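# Make the powered tray slide fully out of its box

## Task

Get the motorised tray to extend out of its housing until it reaches its full travel, and have it remain there on its own at the end, not held in place by any arm. The arm bases (metres, facing angle in degrees counter-clockwise from +x): arm1 at x=-0.78 y=+0.41 z=+0.82 facing -96; arm2 at x=-0.16 y=-0.33 z=+0.81 facing +84; arm3 at x=+0.10 y=+0.36 z=+0.74 facing -94; arm4 at x=+0.65 y=-0.37 z=+0.73 facing +77.

## Robot and tools

Robots: four identical i2rt Big YAM arms named arm1, arm2, arm3 and arm4. Each has six revolute joints, a two-finger gripper and a wrist camera. With joints 1 and 6 at 0 and the hand level and pointing forward, the wrist camera rides on top of the hand and looks toward the fingertips. Full reach is roughly 1.0 m from the joint 1 axis. Joints move at different speeds, so the hand can sweep a wide, curved path between two postures. Two fixed room cameras, cam_high and cam_low, watch the scene.

Frame: one shared scene frame, origin on the floor, +z up. Base positions and facings are given in the task. The hand point is midway between the fingertips; the hand's z axis runs along the fingers and the fingers close along its y axis. Camera calibrations (OpenCV style: K, distortion D, T_world_to_cam, pos_world) were supplied; room cameras may be off by up to about 2.3 degrees and 9 mm, and wrist-camera poses derive from reported joint angles, so they inherit joint errors.

execute_actions: argument actions is a list holding exactly one action or none. The action is an object keyed by arm name; under each arm is a joints object whose keys are absolute joint targets (not offsets): joint1_rad, joint2_rad, joint3_rad, joint4_rad, joint5_rad, joint6_rad in radians, and gripper_m in metres (fingertip gap). Only the named joints change; any joint or arm left out may keep pushing toward an earlier target. All motions in the action start together but can finish at different times. Optional argument cameras: a list of camera names (arm1_cam_wrist, arm2_cam_wrist, arm3_cam_wrist, arm4_cam_wrist, cam_high, cam_low, or all); omitted, null or ["all"] gives every camera, [] gives none. An unknown key, camera name or out-of-range number rejects the whole call and nothing moves. An empty actions list just returns state and images.

Ranges (tolerance for counting as reached in brackets): joint1_rad -2.879 to 2.879 (±0.045), rotation about the base, positive counter-clockwise from above, 0 points the arm along its base facing. joint2_rad 0 to 3.141 (±0.14), shoulder; 0 has the upper arm pointing back about horizontally, increasing lifts it up then forward. joint3_rad 0 to 3.019 (±0.09), elbow; 0 is fully folded, increasing opens it. joint4_rad -1.692 to 1.57 (±0.055), hand pitch, positive tilts the fingers up. joint5_rad -1.57 to 1.57 (±0.03), sideways hand swing, positive to the arm's right. joint6_rad -2.094 to 2.094 (±0.035), hand roll, positive clockwise seen from behind. gripper_m 0 to 0.093 (±0.003); grip force is around 50 to 62 N per pad, lower on some units. One action runs at most 15 s.

Results: each robot's joint_positions, joint torques (total drive output in arm-joint order; offset, scaled and noisy, not zero in free air), joint_status and on_its_own, plus the images named on the pictures line in order. joint_status per commanded joint: reached, off_target (stopped short, may still push), contact_stop or time_out (target dropped, holds where it stopped; a time_out joint may keep a target limited to 0.375, 0.375, 0.113, 0.225, 0.075, 0.3 rad from its position for joints 1-6 and keeps pushing), not_followed (a self/inter-arm clearance check blocked the arm's joint targets; a 'joint command not followed' line with a cause appears; gripper targets still run; the arm may retry those targets later). on_its_own describes uncommanded joints; 'held at' is the held target, not the actual position. To relieve a pushing joint, command its reported position. Tiny target changes may not move a joint. A stop reported in a result cancels the later motion, wait and finished_scene calls in the same reply.

wait: seconds, 0 to 10. Commands nothing; returns the same as an empty execute_actions.

zoom_image: camera name and region [x0, y0, x1, y1] in pixels of that camera's latest full image, top-left origin, at most 504 by 504.

read_manual: optional section, only "licences"; returns licence text, no motion.

finished_scene: scene, the current scene's integer number. Irreversible; it reports whether the goal was met. The tray must stay fully out by itself. Replying without a tool call ends everything.

Cautions: the arms do not stop on contact and keep pushing hard. Arms pressing hard against each other fails the run; a hard hit may too. The clearance check can react late and ignores fingers, gripper housings and wrist cameras, and no state line reports arm contact. Objects touching arms are fine. Sustained pushing or holding loads heats motors: a MOTOR HOT line appears from 85 °C; at 100 °C the arm and gripper go limp and fall (OVER-TEMPERATURE FAULT, joints marked limit_stop_at_motor_heat; resend targets afterwards). Joints holding a load slowly sag. Avoid drops, slips, slamming, hard hits and very hard pushes. The robot holds its last command while you think. Fewer, shorter robot motions are better.

Each tool is called after ">>>" in YAML: its name, and indented under it one key for each argument.

## Session

I'll start by looking at the scene.

>>> execute_actions:
  actions: []

Scene clock: 0.00 s.
Joint torques (N m, as the arm reports them, + toward a larger angle): no reading
arm1.joint_positions: joint1_rad=-0.729 joint2_rad=+0.432 joint3_rad=+1.547 joint4_rad=-1.301 joint5_rad=+0.023 joint6_rad=+0.718 gripper_m=+0.094
arm1.joint_status: not commanded
arm1.hand: x=-0.8758 y=+0.3410 z=+1.4687 quat_wxyz=(-0.418, -0.771, +0.005, +0.481) (m; scene frame)
arm2.joint_positions: joint1_rad=+0.508 joint2_rad=+0.518 joint3_rad=+1.518 joint4_rad=-1.602 joint5_rad=+0.107 joint6_rad=-0.351 gripper_m=+0.094
arm2.joint_status: not commanded
arm2.hand: x=-0.2039 y=-0.1972 z=+1.3672 quat_wxyz=(-0.357, +0.803, -0.371, -0.301) (m; scene frame)
arm3.joint_positions: joint1_rad=+0.406 joint2_rad=+0.638 joint3_rad=+1.688 joint4_rad=-1.401 joint5_rad=+0.068 joint6_rad=+0.409 gripper_m=+0.094
arm3.joint_status: not commanded
arm3.hand: x=+0.1386 y=+0.1820 z=+1.3937 quat_wxyz=(-0.512, -0.618, -0.543, +0.248) (m; scene frame)
arm4.joint_positions: joint1_rad=+0.133 joint2_rad=+0.626 joint3_rad=+1.685 joint4_rad=-1.289 joint5_rad=-0.271 joint6_rad=-0.324 gripper_m=+0.094
arm4.joint_status: not commanded
arm4.hand: x=+0.6229 y=-0.1856 z=+1.4180 quat_wxyz=(-0.458, +0.662, -0.420, -0.420) (m; scene frame)
pictures: arm1_cam_wrist, arm2_cam_wrist, arm3_cam_wrist, arm4_cam_wrist, cam_high, cam_low
Images, in order (width x height): arm1_cam_wrist 896x504, arm2_cam_wrist 896x504, arm3_cam_wrist 896x504, arm4_cam_wrist 896x504, cam_high 896x504, cam_low 896x504.

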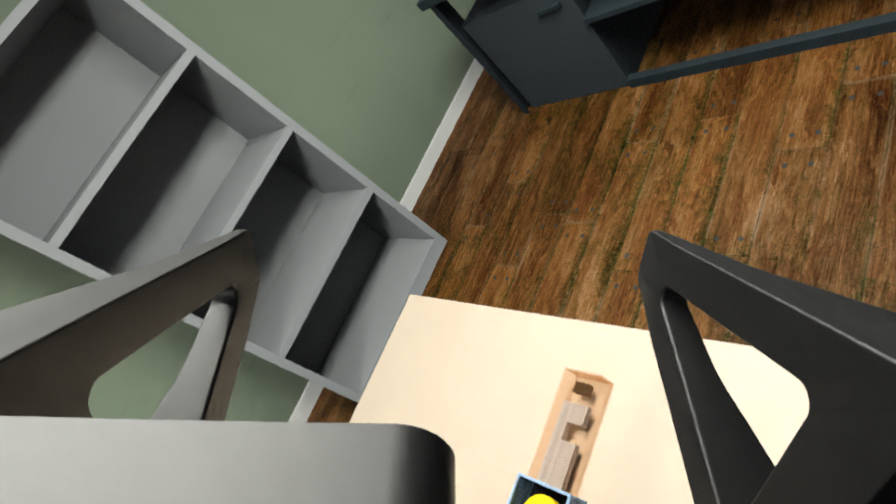

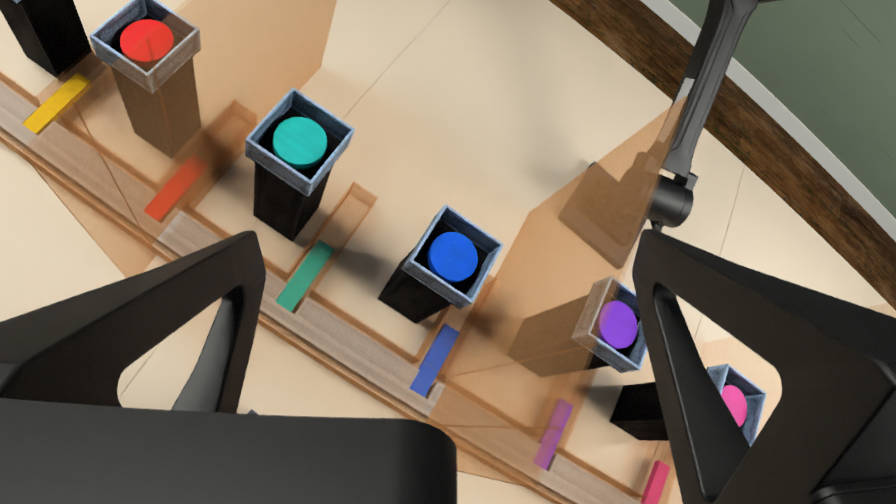

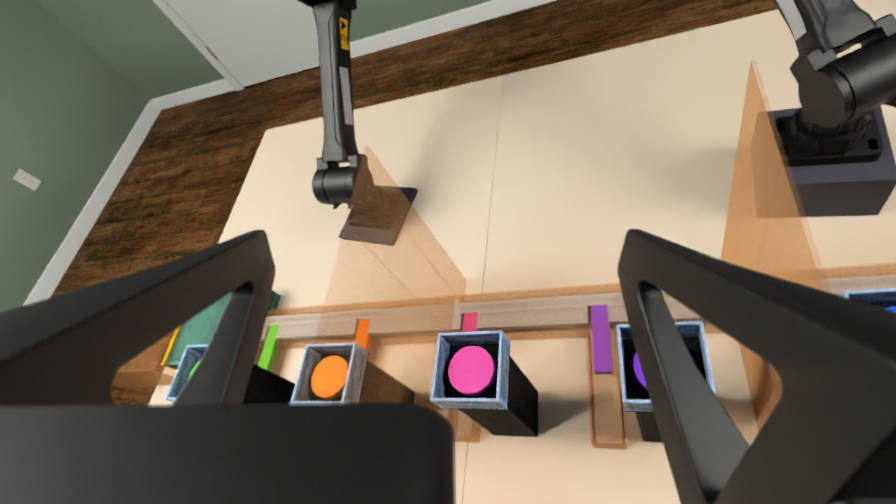

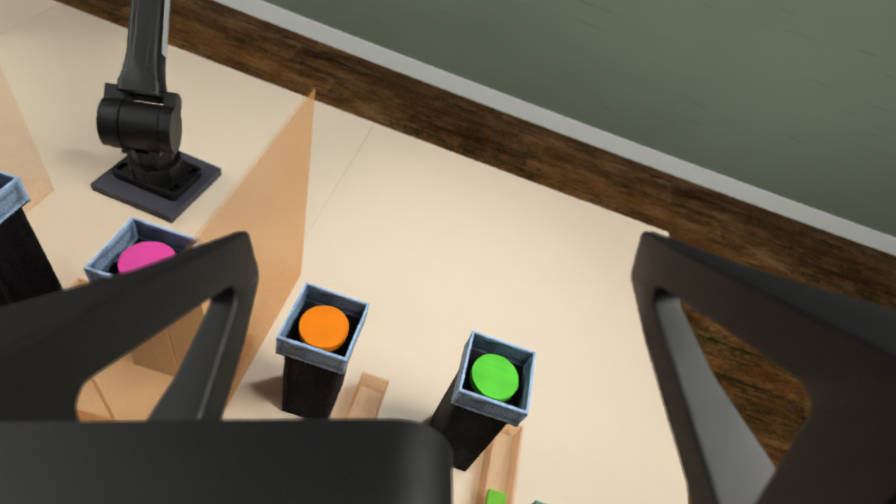

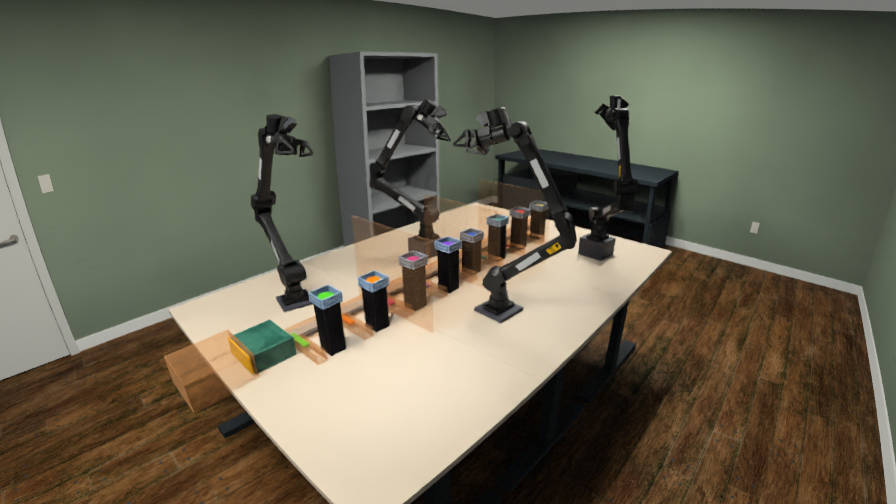

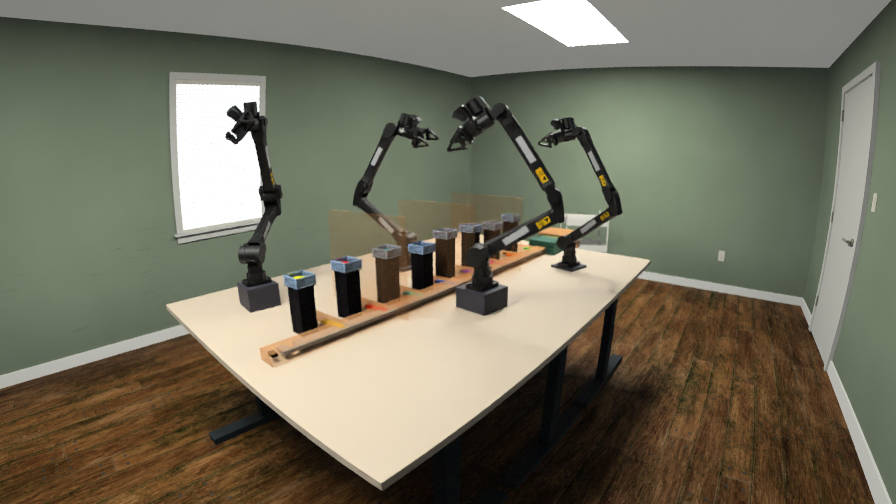

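>>> zoom_image:
  camera: "cam_high"
  region: [160, 180, 620, 420]

>>> zoom_image:
  camera: "cam_low"
  region: [240, 190, 640, 380]

Region (160, 180, 620, 420) of cam_high's 896x504 image, scaled by 1.096, with more detail than that image has; it fills the top 263 rows of this view, and the rest is white.

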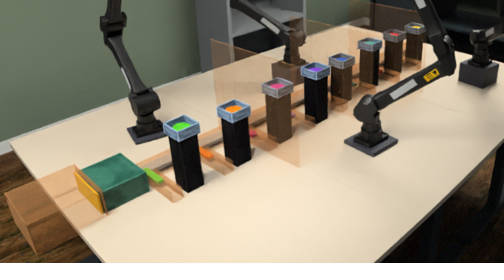

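Region (240, 190, 640, 380) of cam_low's 896x504 image, scaled by 1.260, with more detail than that image has; it fills the top 239 rows of this view, and the rest is white.

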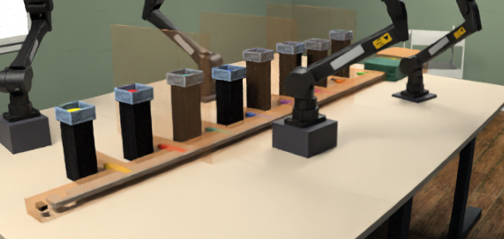

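>>> zoom_image:
  camera: "cam_high"
  region: [160, 300, 360, 420]

Region (160, 300, 360, 420) of cam_high's 896x504 image, scaled by 2.520, with more detail than that image has; it fills the top 302 rows of this view, and the rest is white.

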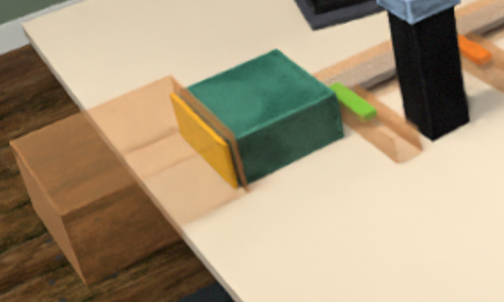

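>>> zoom_image:
  camera: "arm2_cam_wrist"
  region: [0, 0, 504, 420]

Region (0, 0, 504, 420) of arm2_cam_wrist's 896x504 image, scaled by 1.000.

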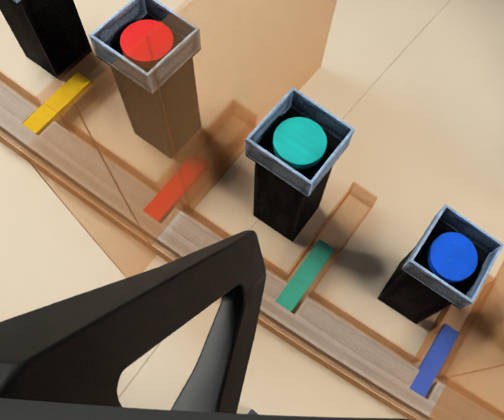

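>>> zoom_image:
  camera: "cam_high"
  region: [300, 190, 560, 330]

Region (300, 190, 560, 330) of cam_high's 896x504 image, scaled by 1.938, with more detail than that image has; it fills the top 271 rows of this view, and the rest is white.

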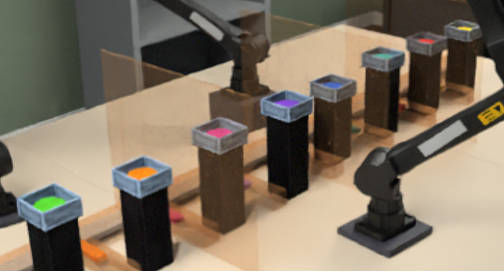

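>>> zoom_image:
  camera: "cam_low"
  region: [270, 200, 530, 340]

Region (270, 200, 530, 340) of cam_low's 896x504 image, scaled by 1.938, with more detail than that image has; it fills the top 271 rows of this view, and the rest is white.

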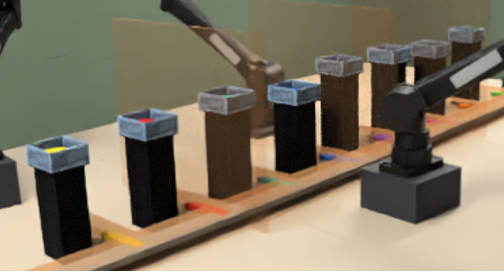

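>>> zoom_image:
  camera: "cam_high"
  region: [330, 170, 560, 340]

Region (330, 170, 560, 340) of cam_high's 896x504 image, scaled by 2.191, with more detail than that image has; it fills the top 373 rows of this view, and the rest is white.

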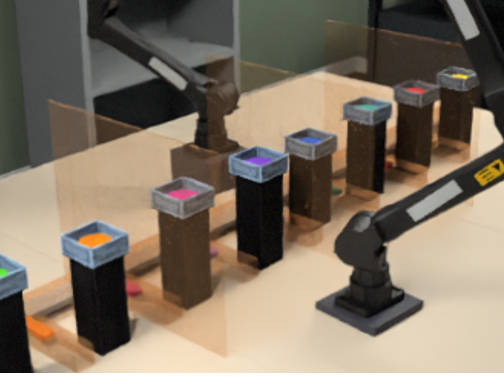

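>>> execute_actions:
  actions:
    - {"arm1": {"joints": {"joint1_rad": 0.612, "joint2_rad": 1.539, "joint3_rad": 1.273, "joint4_rad": -1.305, "joint5_rad": 0.0, "joint6_rad": 0.0, "gripper_m": 0.0}}, "arm2": {"joints": {"joint1_rad": 0.007, "joint2_rad": 1.320, "joint3_rad": 1.019, "joint4_rad": -1.269, "joint5_rad": 0.0, "joint6_rad": 0.0, "gripper_m": 0.0}}, "arm3": {"joints": {"joint1_rad": 0.692, "joint2_rad": 1.272, "joint3_rad": 1.228, "joint4_rad": -1.527, "joint5_rad": 0.0, "joint6_rad": 0.0, "gripper_m": 0.0}}, "arm4": {"joints": {"joint1_rad": 0.0, "joint2_rad": 1.577, "joint3_rad": 1.582, "joint4_rad": -1.576, "joint5_rad": 0.0, "joint6_rad": 0.0, "gripper_m": 0.0}}}

Scene clock: 10.40 s.
Joint torques (N m, as the arm reports them, + toward a larger angle): arm1=[ -0.14 -10.05   7.74   0.76   0.02  -0.14] | arm2=[-0.32 -9.01 11.66  0.67 -0.08  0.21] | arm3=[ -0.53 -11.32  13.37  -0.02  -0.17  -0.22] | arm4=[  0.14 -15.27  10.45  -0.47   0.03   0.09]
arm1.joint_positions: joint1_rad=+0.619 joint2_rad=+1.537 joint3_rad=+1.266 joint4_rad=-1.301 joint5_rad=+0.001 joint6_rad=+0.009 gripper_m=+0.001
arm1.joint_status: all done
arm1.hand: x=-0.5672 y=+0.0249 z=+0.9872 quat_wxyz=(-0.003, -0.511, -0.860, +0.000) (m; scene frame)
arm2.joint_positions: joint1_rad=+0.011 joint2_rad=+1.297 joint3_rad=+0.995 joint4_rad=-1.277 joint5_rad=+0.001 joint6_rad=-0.009 gripper_m=+0.000
arm2.joint_status: all done
arm2.hand: x=-0.1319 y=+0.0184 z=+0.9627 quat_wxyz=(-0.002, +0.677, -0.736, +0.005) (m; scene frame)
arm3.joint_positions: joint1_rad=+0.684 joint2_rad=+1.272 joint3_rad=+1.194 joint4_rad=-1.516 joint5_rad=+0.002 joint6_rad=+0.011 gripper_m=+0.001
arm3.joint_status: all done
arm3.hand: x=+0.2969 y=+0.0740 z=+0.9737 quat_wxyz=(+0.009, -0.464, -0.886, -0.013) (m; scene frame)
arm4.joint_positions: joint1_rad=+0.005 joint2_rad=+1.589 joint3_rad=+1.571 joint4_rad=-1.565 joint5_rad=-0.002 joint6_rad=-0.013 gripper_m=+0.000
arm4.joint_status: all done
arm4.hand: x=+0.7600 y=+0.0948 z=+0.9852 quat_wxyz=(+0.007, +0.627, -0.779, +0.007) (m; scene frame)
pictures: arm1_cam_wrist, arm2_cam_wrist, arm3_cam_wrist, arm4_cam_wrist, cam_high, cam_low
camera_calibration (this result's frames):
arm1_cam_wrist: T_world_to_cam=[[-0.877692, -0.479033, -0.013565, -0.473619], [-0.394835, 0.706802, 0.586973, -0.816888], [-0.271591, 0.520538, -0.809493, 0.752997], [0, 0, 0, 1]] pos_world=[-0.53372, -0.041464, 1.08261]
arm2_cam_wrist: T_world_to_cam=[[0.996879, -0.0756295, 0.0226169, 0.109155], [-0.0741867, -0.799681, 0.595825, -0.564432], [-0.0269757, -0.595643, -0.802796, 0.907945], [0, 0, 0, 1]] pos_world=[-0.126196, 0.0977011, 1.06273]
arm3_cam_wrist: T_world_to_cam=[[-0.823595, -0.566904, -0.0176239, 0.300412], [-0.45716, 0.645126, 0.612223, -0.506986], [-0.335702, 0.512281, -0.790488, 0.95925], [0, 0, 0, 1]] pos_world=[0.337667, 0.00596899, 1.07396]
arm4_cam_wrist: T_world_to_cam=[[0.977296, -0.211475, 0.0130734, -0.737544], [-0.175747, -0.77463, 0.607505, -0.385727], [-0.118345, -0.59601, -0.794209, 1.05344], [0, 0, 0, 1]] pos_world=[0.777677, 0.173093, 1.08062]
Images, in order (width x height): arm1_cam_wrist 896x504, arm2_cam_wrist 896x504, arm3_cam_wrist 896x504, arm4_cam_wrist 896x504, cam_high 896x504, cam_low 896x504.

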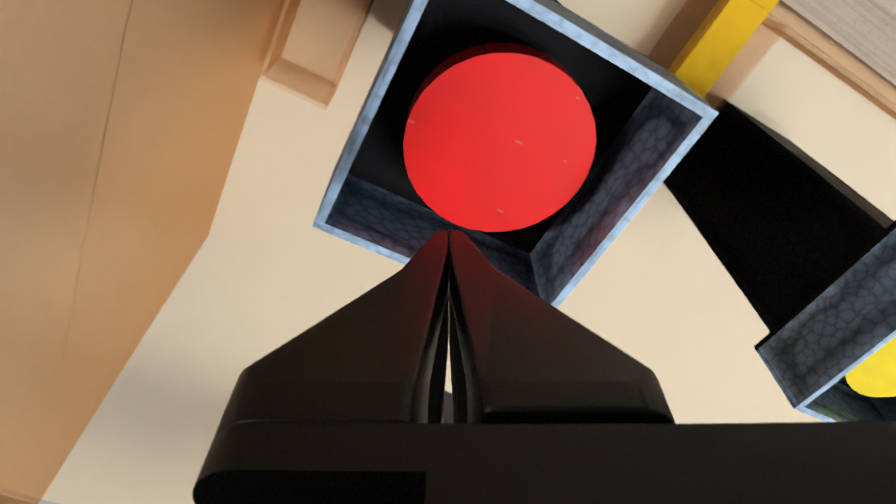

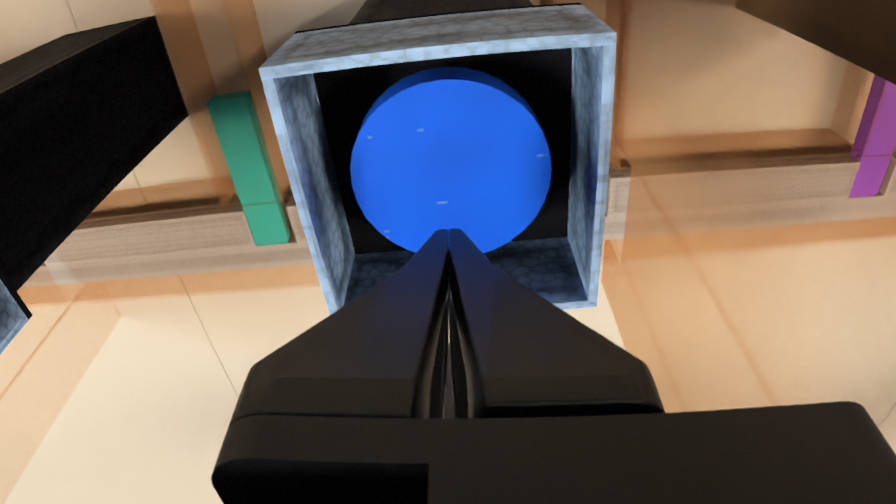

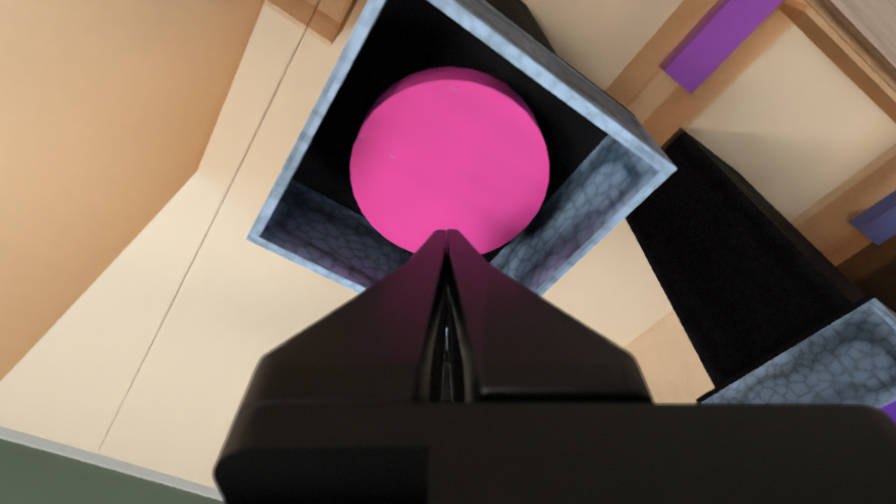

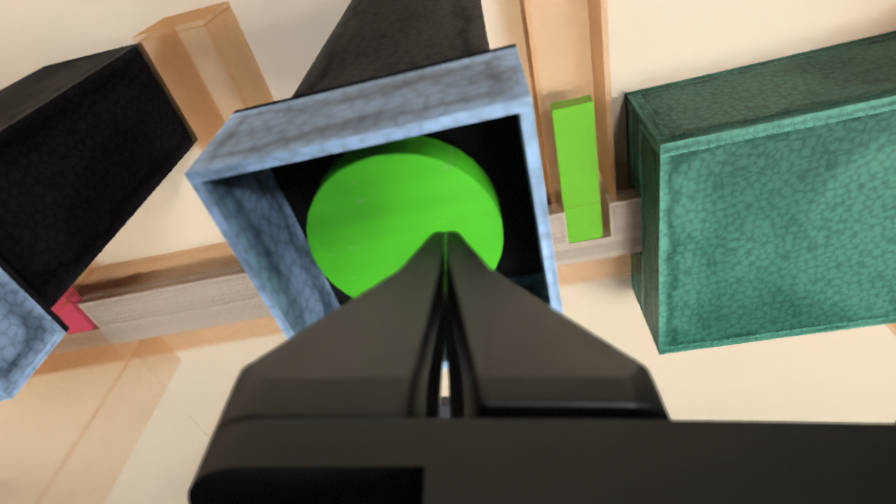

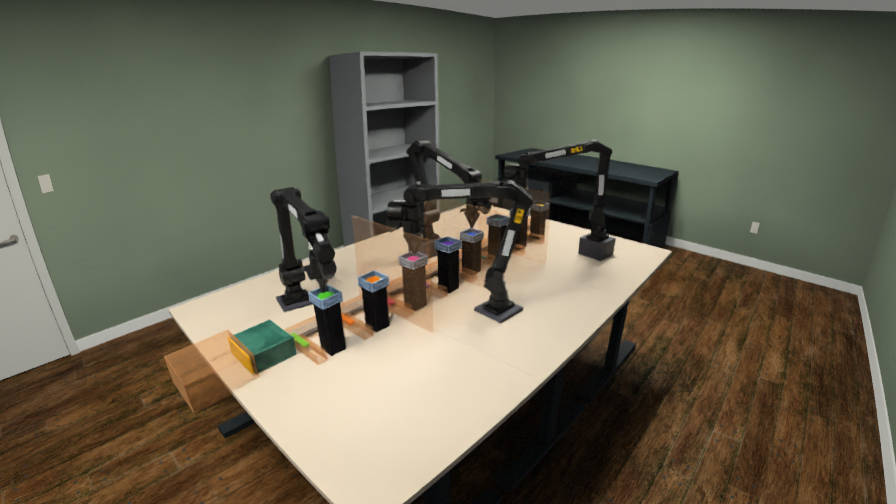

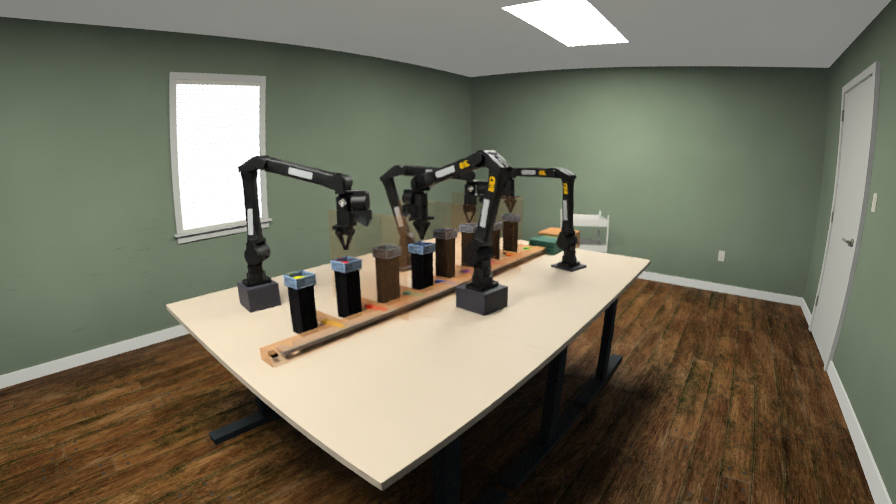

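>>> execute_actions:
  actions:
    - {"arm4": {"joints": {"joint1_rad": 0.018, "joint2_rad": 1.549, "joint3_rad": 1.378, "joint4_rad": -1.400}}}
  cameras: ["arm4_cam_wrist", "cam_high"]

Scene clock: 12.93 s.
Joint torques (N m, as the arm reports them, + toward a larger angle): arm1=[ -0.17 -10.1    7.7    0.74   0.02  -0.16] | arm2=[-1.11 -9.5  11.53  0.6  -0.08  0.21] | arm3=[ -0.46 -11.35  13.32  -0.03  -0.17  -0.23] | arm4=[  1.07 -12.1    6.4    0.19   0.01   0.08]
arm1.joint_positions: joint1_rad=+0.619 joint2_rad=+1.537 joint3_rad=+1.266 joint4_rad=-1.301 joint5_rad=+0.001 joint6_rad=+0.009 gripper_m=+0.001
arm1.joint_status: not commanded
arm1.hand: x=-0.5672 y=+0.0249 z=+0.9872 quat_wxyz=(-0.003, -0.511, -0.860, +0.000) (m; scene frame)
arm2.joint_positions: joint1_rad=+0.011 joint2_rad=+1.297 joint3_rad=+0.995 joint4_rad=-1.277 joint5_rad=+0.001 joint6_rad=-0.009 gripper_m=+0.000
arm2.joint_status: not commanded
arm2.hand: x=-0.1319 y=+0.0184 z=+0.9627 quat_wxyz=(-0.002, +0.677, -0.736, +0.005) (m; scene frame)
arm3.joint_positions: joint1_rad=+0.684 joint2_rad=+1.272 joint3_rad=+1.194 joint4_rad=-1.516 joint5_rad=+0.002 joint6_rad=+0.011 gripper_m=+0.001
arm3.joint_status: not commanded
arm3.hand: x=+0.2969 y=+0.0740 z=+0.9737 quat_wxyz=(+0.009, -0.464, -0.886, -0.013) (m; scene frame)
arm4.joint_positions: joint1_rad=+0.010 joint2_rad=+1.536 joint3_rad=+1.414 joint4_rad=-1.405 joint5_rad=-0.002 joint6_rad=-0.012 gripper_m=+0.000
arm4.joint_status: all done
arm4.hand: x=+0.7557 y=+0.0860 z=+0.9494 quat_wxyz=(-0.015, +0.629, -0.778, -0.010) (m; scene frame)
pictures: arm4_cam_wrist, cam_high
camera_calibration (this result's frames):
arm4_cam_wrist: T_world_to_cam=[[0.978216, -0.207097, 0.0142715, -0.736893], [-0.179148, -0.807466, 0.562055, -0.322995], [-0.104876, -0.552368, -0.826977, 1.03645], [0, 0, 0, 1]] pos_world=[0.771676, 0.159086, 1.04918]
Images, in order (width x height): arm4_cam_wrist 896x504, cam_high 896x504.

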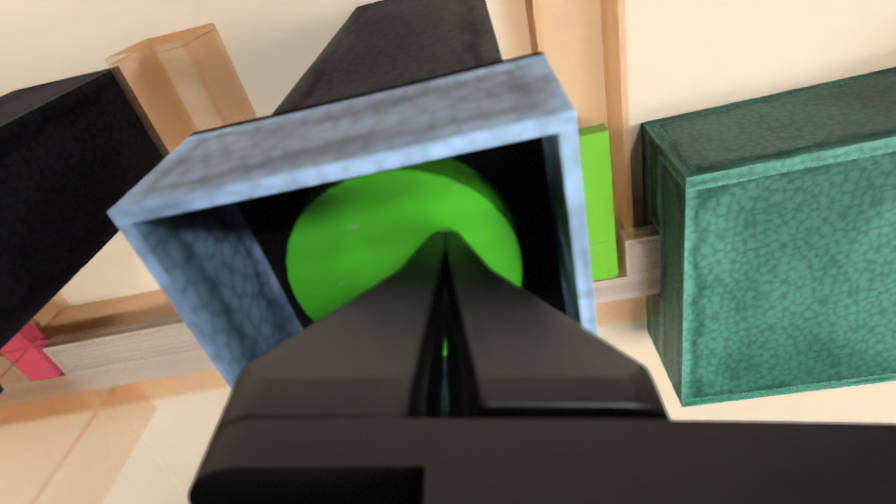

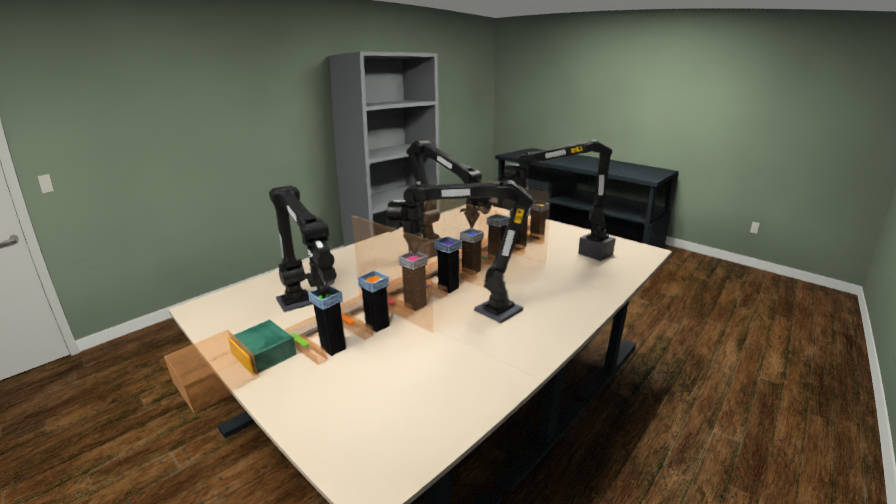

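>>> execute_actions:
  actions:
    - {"arm4": {"joints": {"joint2_rad": 1.560, "joint3_rad": 1.340, "joint4_rad": -1.35}}}
  cameras: ["arm4_cam_wrist"]

Scene clock: 13.80 s.
Joint torques (N m, as the arm reports them, + toward a larger angle): arm1=[ -0.04 -10.22   7.7    0.74   0.01  -0.16] | arm2=[-0.95 -9.55 11.45  0.67 -0.07  0.2 ] | arm3=[ -0.49 -11.35  13.33   0.    -0.16  -0.22] | arm4=[ 1.08 -9.2   5.25  0.82  0.01  0.08]
arm1.joint_positions: joint1_rad=+0.619 joint2_rad=+1.537 joint3_rad=+1.266 joint4_rad=-1.301 joint5_rad=+0.001 joint6_rad=+0.009 gripper_m=+0.001
arm1.joint_status: not commanded
arm1.hand: x=-0.5672 y=+0.0249 z=+0.9872 quat_wxyz=(-0.003, -0.511, -0.860, +0.000) (m; scene frame)
arm2.joint_positions: joint1_rad=+0.011 joint2_rad=+1.297 joint3_rad=+0.995 joint4_rad=-1.277 joint5_rad=+0.001 joint6_rad=-0.009 gripper_m=+0.000
arm2.joint_status: not commanded
arm2.hand: x=-0.1319 y=+0.0184 z=+0.9627 quat_wxyz=(-0.002, +0.677, -0.736, +0.005) (m; scene frame)
arm3.joint_positions: joint1_rad=+0.684 joint2_rad=+1.272 joint3_rad=+1.194 joint4_rad=-1.516 joint5_rad=+0.002 joint6_rad=+0.011 gripper_m=+0.001
arm3.joint_status: not commanded
arm3.hand: x=+0.2969 y=+0.0740 z=+0.9737 quat_wxyz=(+0.009, -0.464, -0.886, -0.013) (m; scene frame)
arm4.joint_positions: joint1_rad=+0.010 joint2_rad=+1.517 joint3_rad=+1.390 joint4_rad=-1.371 joint5_rad=-0.002 joint6_rad=-0.012 gripper_m=+0.000
arm4.joint_status: all done
arm4.hand: x=+0.7556 y=+0.0857 z=+0.9486 quat_wxyz=(-0.026, +0.628, -0.777, -0.019) (m; scene frame)
pictures: arm4_cam_wrist
camera_calibration (this result's frames):
arm4_cam_wrist: T_world_to_cam=[[0.978155, -0.207356, 0.0146886, -0.737207], [-0.182475, -0.822639, 0.538486, -0.29663], [-0.0995751, -0.529403, -0.842506, 1.04433], [0, 0, 0, 1]] pos_world=[0.770965, 0.155989, 1.05042]
Images, in order (width x height): arm4_cam_wrist 896x504.

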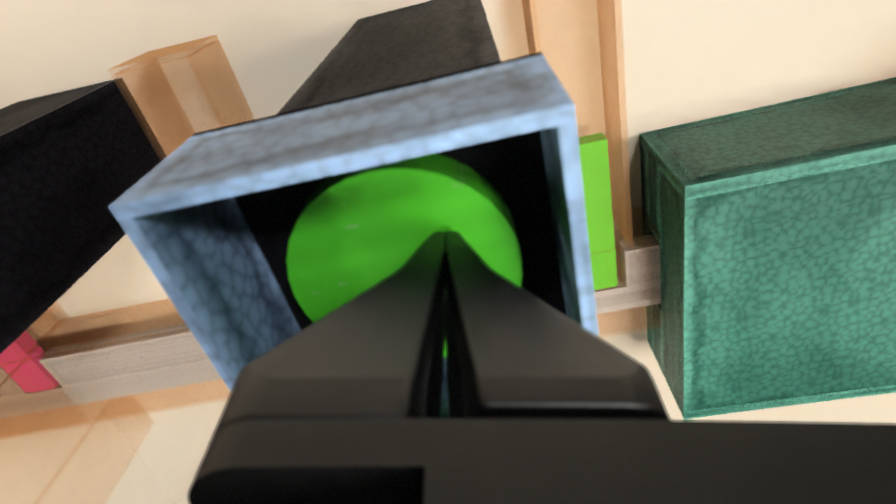

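>>> execute_actions:
  actions:
    - {"arm4": {"joints": {"joint1_rad": 0.010, "joint2_rad": 1.517, "joint3_rad": 1.390, "joint4_rad": -1.371}}}
  cameras: ["cam_high", "cam_low"]

Scene clock: 14.40 s.
Joint torques (N m, as the arm reports them, + toward a larger angle): arm1=[  0.07 -10.1    7.73   0.72   0.01  -0.16] | arm2=[-0.8  -9.13 11.47  0.6  -0.07  0.21] | arm3=[ -0.48 -11.28  13.31  -0.04  -0.17  -0.22] | arm4=[  0.5  -12.85   9.6    0.05   0.01   0.08]
arm1.joint_positions: joint1_rad=+0.619 joint2_rad=+1.537 joint3_rad=+1.266 joint4_rad=-1.301 joint5_rad=+0.001 joint6_rad=+0.009 gripper_m=+0.001
arm1.joint_status: not commanded
arm1.hand: x=-0.5672 y=+0.0249 z=+0.9872 quat_wxyz=(-0.003, -0.511, -0.860, +0.000) (m; scene frame)
arm2.joint_positions: joint1_rad=+0.011 joint2_rad=+1.297 joint3_rad=+0.995 joint4_rad=-1.277 joint5_rad=+0.001 joint6_rad=-0.009 gripper_m=+0.000
arm2.joint_status: not commanded
arm2.hand: x=-0.1319 y=+0.0184 z=+0.9627 quat_wxyz=(-0.002, +0.677, -0.736, +0.005) (m; scene frame)
arm3.joint_positions: joint1_rad=+0.684 joint2_rad=+1.272 joint3_rad=+1.194 joint4_rad=-1.516 joint5_rad=+0.002 joint6_rad=+0.011 gripper_m=+0.001
arm3.joint_status: not commanded
arm3.hand: x=+0.2969 y=+0.0740 z=+0.9737 quat_wxyz=(+0.009, -0.464, -0.886, -0.013) (m; scene frame)
arm4.joint_positions: joint1_rad=+0.010 joint2_rad=+1.514 joint3_rad=+1.390 joint4_rad=-1.371 joint5_rad=-0.002 joint6_rad=-0.012 gripper_m=+0.000
arm4.joint_status: all done
arm4.hand: x=+0.7555 y=+0.0855 z=+0.9503 quat_wxyz=(-0.028, +0.628, -0.777, -0.020) (m; scene frame)
pictures: cam_high, cam_low
Images, in order (width x height): cam_high 896x504, cam_low 896x504.

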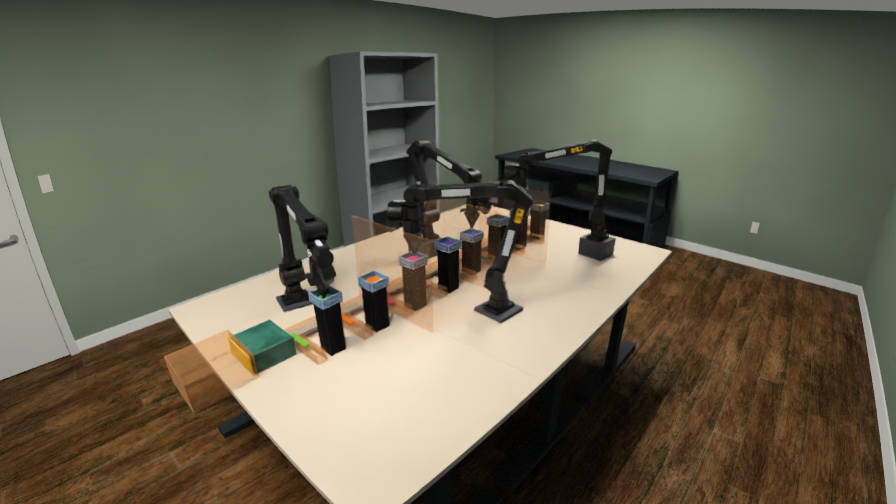

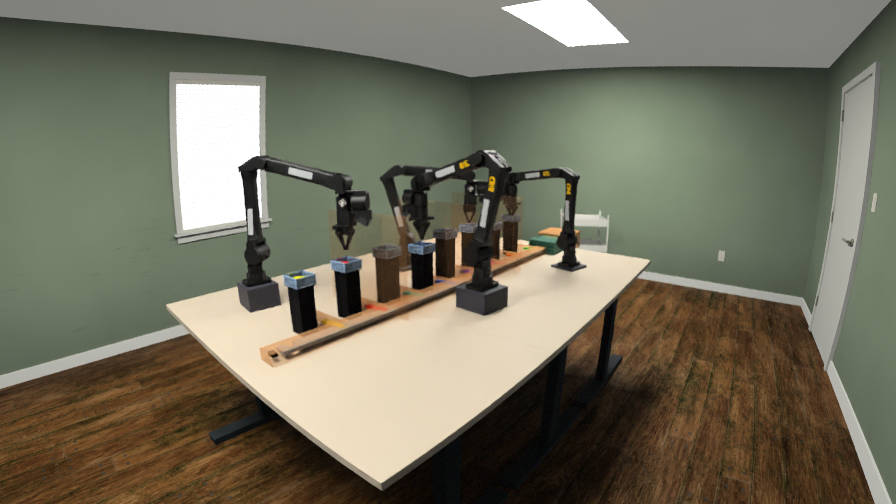

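>>> zoom_image:
  camera: "cam_high"
  region: [160, 250, 460, 420]

Region (160, 250, 460, 420) of cam_high's 896x504 image, scaled by 1.680, with more detail than that image has; it fills the top 286 rows of this view, and the rest is white.

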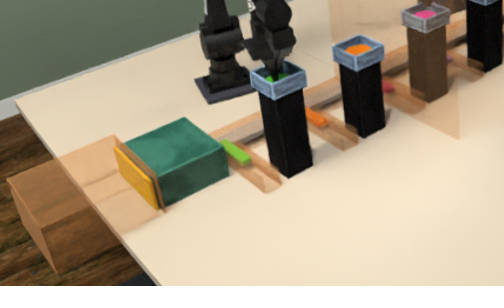

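>>> execute_actions:
  actions: []
  cameras: ["arm4_cam_wrist"]

Scene clock: 14.93 s.
Joint torques (N m, as the arm reports them, + toward a larger angle): arm1=[ -0.33 -10.08   7.7    0.68   0.01  -0.17] | arm2=[-0.6  -9.37 11.49  0.72 -0.07  0.23] | arm3=[ -0.56 -11.29  13.3   -0.02  -0.16  -0.22] | arm4=[  0.51 -12.77   9.6    0.07   0.01   0.08]
arm1.joint_positions: joint1_rad=+0.619 joint2_rad=+1.537 joint3_rad=+1.266 joint4_rad=-1.301 joint5_rad=+0.001 joint6_rad=+0.009 gripper_m=+0.001
arm1.joint_status: not commanded
arm1.hand: x=-0.5672 y=+0.0249 z=+0.9872 quat_wxyz=(-0.003, -0.511, -0.860, +0.000) (m; scene frame)
arm2.joint_positions: joint1_rad=+0.011 joint2_rad=+1.297 joint3_rad=+0.995 joint4_rad=-1.277 joint5_rad=+0.001 joint6_rad=-0.009 gripper_m=+0.000
arm2.joint_status: not commanded
arm2.hand: x=-0.1319 y=+0.0184 z=+0.9627 quat_wxyz=(-0.002, +0.677, -0.736, +0.005) (m; scene frame)
arm3.joint_positions: joint1_rad=+0.684 joint2_rad=+1.272 joint3_rad=+1.194 joint4_rad=-1.516 joint5_rad=+0.002 joint6_rad=+0.011 gripper_m=+0.001
arm3.joint_status: not commanded
arm3.hand: x=+0.2969 y=+0.0740 z=+0.9737 quat_wxyz=(+0.009, -0.464, -0.886, -0.013) (m; scene frame)
arm4.joint_positions: joint1_rad=+0.010 joint2_rad=+1.514 joint3_rad=+1.390 joint4_rad=-1.371 joint5_rad=-0.002 joint6_rad=-0.012 gripper_m=+0.000
arm4.joint_status: all done
arm4.hand: x=+0.7555 y=+0.0855 z=+0.9503 quat_wxyz=(-0.028, +0.628, -0.777, -0.020) (m; scene frame)
pictures: arm4_cam_wrist
camera_calibration (this result's frames):
arm4_cam_wrist: T_world_to_cam=[[0.978146, -0.207396, 0.0147499, -0.737268], [-0.182957, -0.824839, 0.534945, -0.293825], [-0.0987792, -0.525953, -0.844758, 1.04689], [0, 0, 0, 1]] pos_world=[0.770809, 0.155348, 1.05242]
Images, in order (width x height): arm4_cam_wrist 896x504.

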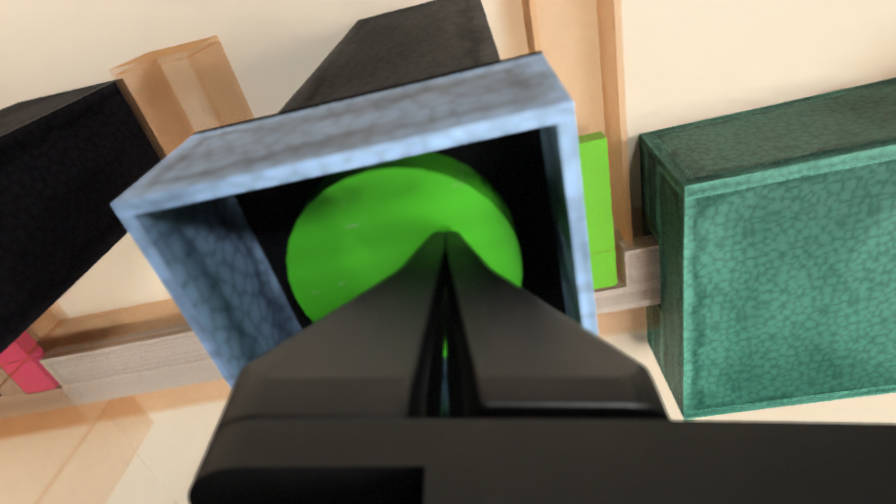

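>>> execute_actions:
  actions:
    - {"arm1": {"joints": {"joint1_rad": 0.571, "joint2_rad": 1.583, "joint3_rad": 1.157, "joint4_rad": -1.145}}, "arm2": {"joints": {"joint1_rad": 0.013, "joint2_rad": 1.358, "joint3_rad": 0.885, "joint4_rad": -1.097}}, "arm3": {"joints": {"joint1_rad": 0.664, "joint2_rad": 1.285, "joint3_rad": 1.069, "joint4_rad": -1.354}}}
  cameras: ["cam_high", "cam_low"]

Scene clock: 16.47 s.
Joint torques (N m, as the arm reports them, + toward a larger angle): arm1=[ 0.71 -9.17  6.96  1.85  0.01 -0.17] | arm2=[-0.65 -9.5   7.62  1.67 -0.11  0.17] | arm3=[-2.46 -9.12  8.42  1.71 -0.17 -0.22] | arm4=[  0.48 -12.8    9.59   0.06   0.01   0.08]
arm1.joint_positions: joint1_rad=+0.568 joint2_rad=+1.569 joint3_rad=+1.157 joint4_rad=-1.167 joint5_rad=+0.001 joint6_rad=+0.009 gripper_m=+0.001
arm1.joint_status: all done
arm1.hand: x=-0.5900 y=+0.0212 z=+0.9342 quat_wxyz=(+0.000, -0.532, -0.847, -0.002) (m; scene frame)
arm2.joint_positions: joint1_rad=+0.011 joint2_rad=+1.330 joint3_rad=+0.904 joint4_rad=-1.125 joint5_rad=+0.001 joint6_rad=-0.009 gripper_m=+0.000
arm2.joint_status: all done
arm2.hand: x=-0.1312 y=+0.0213 z=+0.9196 quat_wxyz=(-0.012, +0.677, -0.736, -0.004) (m; scene frame)
arm3.joint_positions: joint1_rad=+0.676 joint2_rad=+1.260 joint3_rad=+1.095 joint4_rad=-1.378 joint5_rad=+0.002 joint6_rad=+0.010 gripper_m=+0.001
arm3.joint_status: all done
arm3.hand: x=+0.2972 y=+0.0697 z=+0.9399 quat_wxyz=(-0.014, -0.468, -0.884, -0.001) (m; scene frame)
arm4.joint_positions: joint1_rad=+0.010 joint2_rad=+1.514 joint3_rad=+1.390 joint4_rad=-1.371 joint5_rad=-0.002 joint6_rad=-0.012 gripper_m=+0.000
arm4.joint_status: not commanded
arm4.hand: x=+0.7555 y=+0.0855 z=+0.9503 quat_wxyz=(-0.028, +0.628, -0.777, -0.020) (m; scene frame)
pictures: cam_high, cam_low
Images, in order (width x height): cam_high 896x504, cam_low 896x504.

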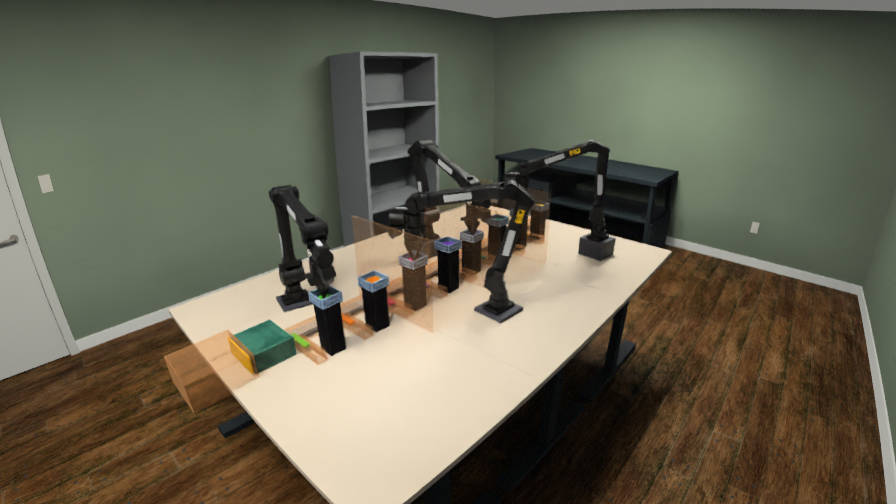

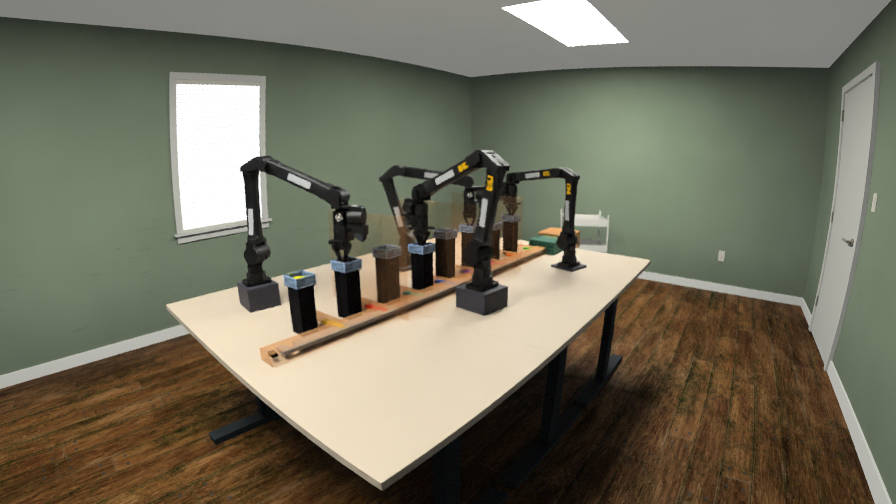

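>>> zoom_image:
  camera: "cam_low"
  region: [240, 200, 640, 380]

Region (240, 200, 640, 380) of cam_low's 896x504 image, scaled by 1.260, with more detail than that image has; it fills the top 227 rows of this view, and the rest is white.

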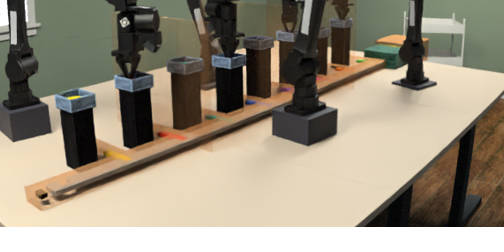

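>>> execute_actions:
  actions:
    - {"arm4": {"joints": {"joint2_rad": 1.580, "joint3_rad": 1.290, "joint4_rad": -1.28}}}
  cameras: []

Scene clock: 17.47 s.
Joint torques (N m, as the arm reports them, + toward a larger angle): arm1=[ 0.62 -9.25  6.98  1.84  0.01 -0.17] | arm2=[-0.43 -8.83  7.48  1.66 -0.1   0.2 ] | arm3=[-2.41 -9.27  8.37  1.71 -0.16 -0.22] | arm4=[ 0.47 -4.52  3.84  1.68  0.01  0.08]
arm1.joint_positions: joint1_rad=+0.568 joint2_rad=+1.569 joint3_rad=+1.157 joint4_rad=-1.167 joint5_rad=+0.001 joint6_rad=+0.009 gripper_m=+0.001
arm1.joint_status: not commanded
arm1.hand: x=-0.5900 y=+0.0212 z=+0.9342 quat_wxyz=(+0.000, -0.532, -0.847, -0.002) (m; scene frame)
arm2.joint_positions: joint1_rad=+0.011 joint2_rad=+1.330 joint3_rad=+0.904 joint4_rad=-1.125 joint5_rad=+0.001 joint6_rad=-0.009 gripper_m=+0.000
arm2.joint_status: not commanded
arm2.hand: x=-0.1312 y=+0.0213 z=+0.9196 quat_wxyz=(-0.012, +0.677, -0.736, -0.004) (m; scene frame)
arm3.joint_positions: joint1_rad=+0.676 joint2_rad=+1.260 joint3_rad=+1.095 joint4_rad=-1.378 joint5_rad=+0.002 joint6_rad=+0.010 gripper_m=+0.001
arm3.joint_status: not commanded
arm3.hand: x=+0.2972 y=+0.0697 z=+0.9399 quat_wxyz=(-0.014, -0.468, -0.884, -0.001) (m; scene frame)
arm4.joint_positions: joint1_rad=+0.010 joint2_rad=+1.492 joint3_rad=+1.357 joint4_rad=-1.323 joint5_rad=-0.002 joint6_rad=-0.012 gripper_m=+0.000
arm4.joint_status: all done
arm4.hand: x=+0.7556 y=+0.0857 z=+0.9478 quat_wxyz=(-0.042, +0.628, -0.777, -0.031) (m; scene frame)
pictures: none
No camera images: the call's "cameras" was empty. Leave "cameras" out to get every camera's image.

>>> execute_actions:
  actions:
    - {"arm4": {"joints": {"joint1_rad": 0.010, "joint2_rad": 1.577, "joint3_rad": 1.582, "joint4_rad": -1.576}}}
  cameras: ["arm4_cam_wrist", "cam_high"]

Scene clock: 18.87 s.
Joint torques (N m, as the arm reports them, + toward a larger angle): arm1=[ 0.59 -9.48  6.98  1.83  0.01 -0.15] | arm2=[-0.72 -8.84  7.57  1.59 -0.11  0.18] | arm3=[-2.42 -9.31  8.37  1.73 -0.16 -0.22] | arm4=[  0.49 -13.12  15.19  -0.53   0.01   0.08]
arm1.joint_positions: joint1_rad=+0.568 joint2_rad=+1.569 joint3_rad=+1.157 joint4_rad=-1.167 joint5_rad=+0.001 joint6_rad=+0.009 gripper_m=+0.001
arm1.joint_status: not commanded
arm1.hand: x=-0.5900 y=+0.0212 z=+0.9342 quat_wxyz=(+0.000, -0.532, -0.847, -0.002) (m; scene frame)
arm2.joint_positions: joint1_rad=+0.011 joint2_rad=+1.330 joint3_rad=+0.904 joint4_rad=-1.125 joint5_rad=+0.001 joint6_rad=-0.009 gripper_m=+0.000
arm2.joint_status: not commanded
arm2.hand: x=-0.1312 y=+0.0213 z=+0.9196 quat_wxyz=(-0.012, +0.677, -0.736, -0.004) (m; scene frame)
arm3.joint_positions: joint1_rad=+0.676 joint2_rad=+1.260 joint3_rad=+1.095 joint4_rad=-1.378 joint5_rad=+0.002 joint6_rad=+0.010 gripper_m=+0.001
arm3.joint_status: not commanded
arm3.hand: x=+0.2972 y=+0.0697 z=+0.9399 quat_wxyz=(-0.014, -0.468, -0.884, -0.001) (m; scene frame)
arm4.joint_positions: joint1_rad=+0.010 joint2_rad=+1.566 joint3_rad=+1.515 joint4_rad=-1.565 joint5_rad=-0.002 joint6_rad=-0.012 gripper_m=+0.000
arm4.joint_status: all done
arm4.hand: x=+0.7539 y=+0.0784 z=+0.9747 quat_wxyz=(+0.020, +0.628, -0.777, +0.018) (m; scene frame)
pictures: arm4_cam_wrist, cam_high
camera_calibration (this result's frames):
arm4_cam_wrist: T_world_to_cam=[[0.978391, -0.206334, 0.0132866, -0.736307], [-0.167883, -0.755268, 0.63355, -0.425912], [-0.120688, -0.62209, -0.773588, 1.0183], [0, 0, 0, 1]] pos_world=[0.771789, 0.15987, 1.06736]
Images, in order (width x height): arm4_cam_wrist 896x504, cam_high 896x504.

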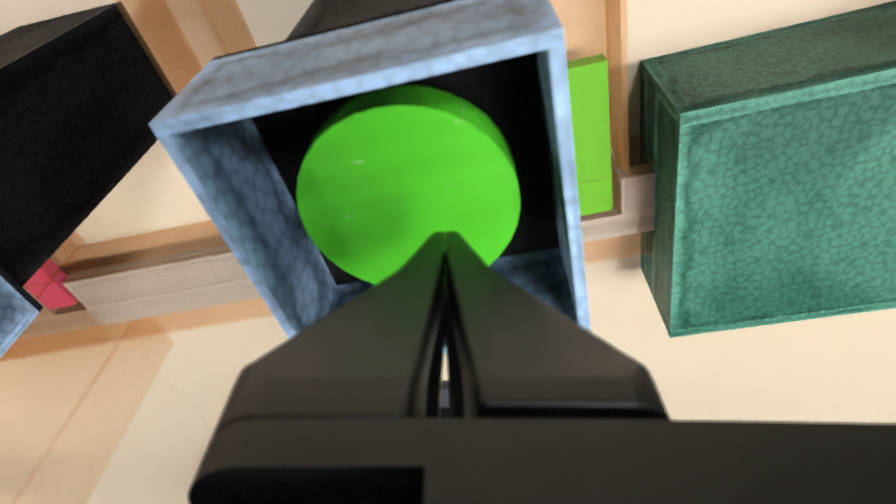

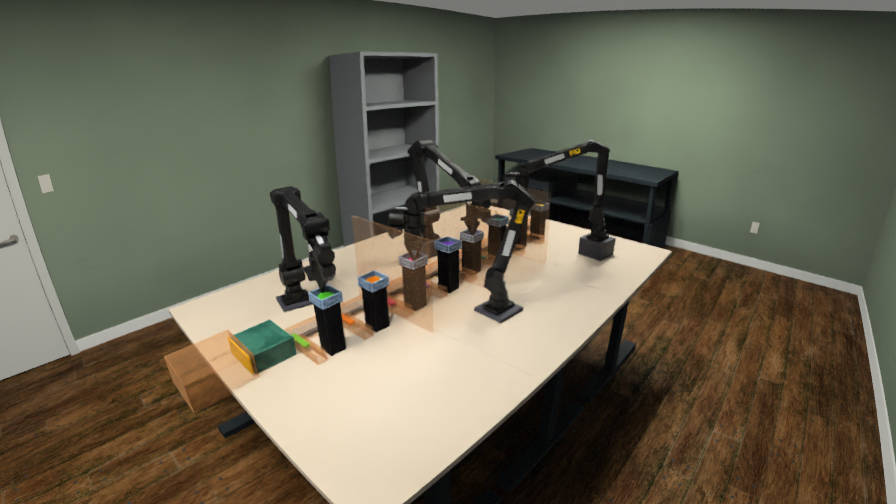

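>>> zoom_image:
  camera: "arm4_cam_wrist"
  region: [280, 70, 540, 300]

Region (280, 70, 540, 300) of arm4_cam_wrist's 896x504 image, scaled by 1.938, with more detail than that image has; it fills the top 446 rows of this view, and the rest is white.

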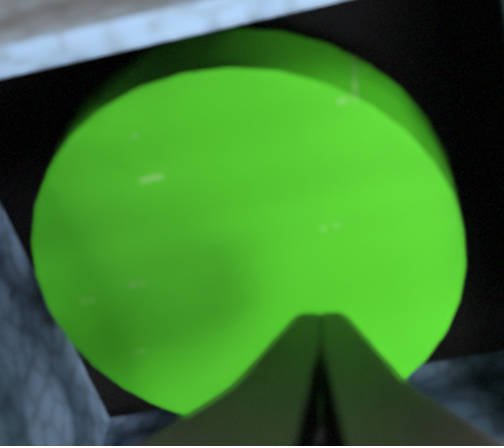

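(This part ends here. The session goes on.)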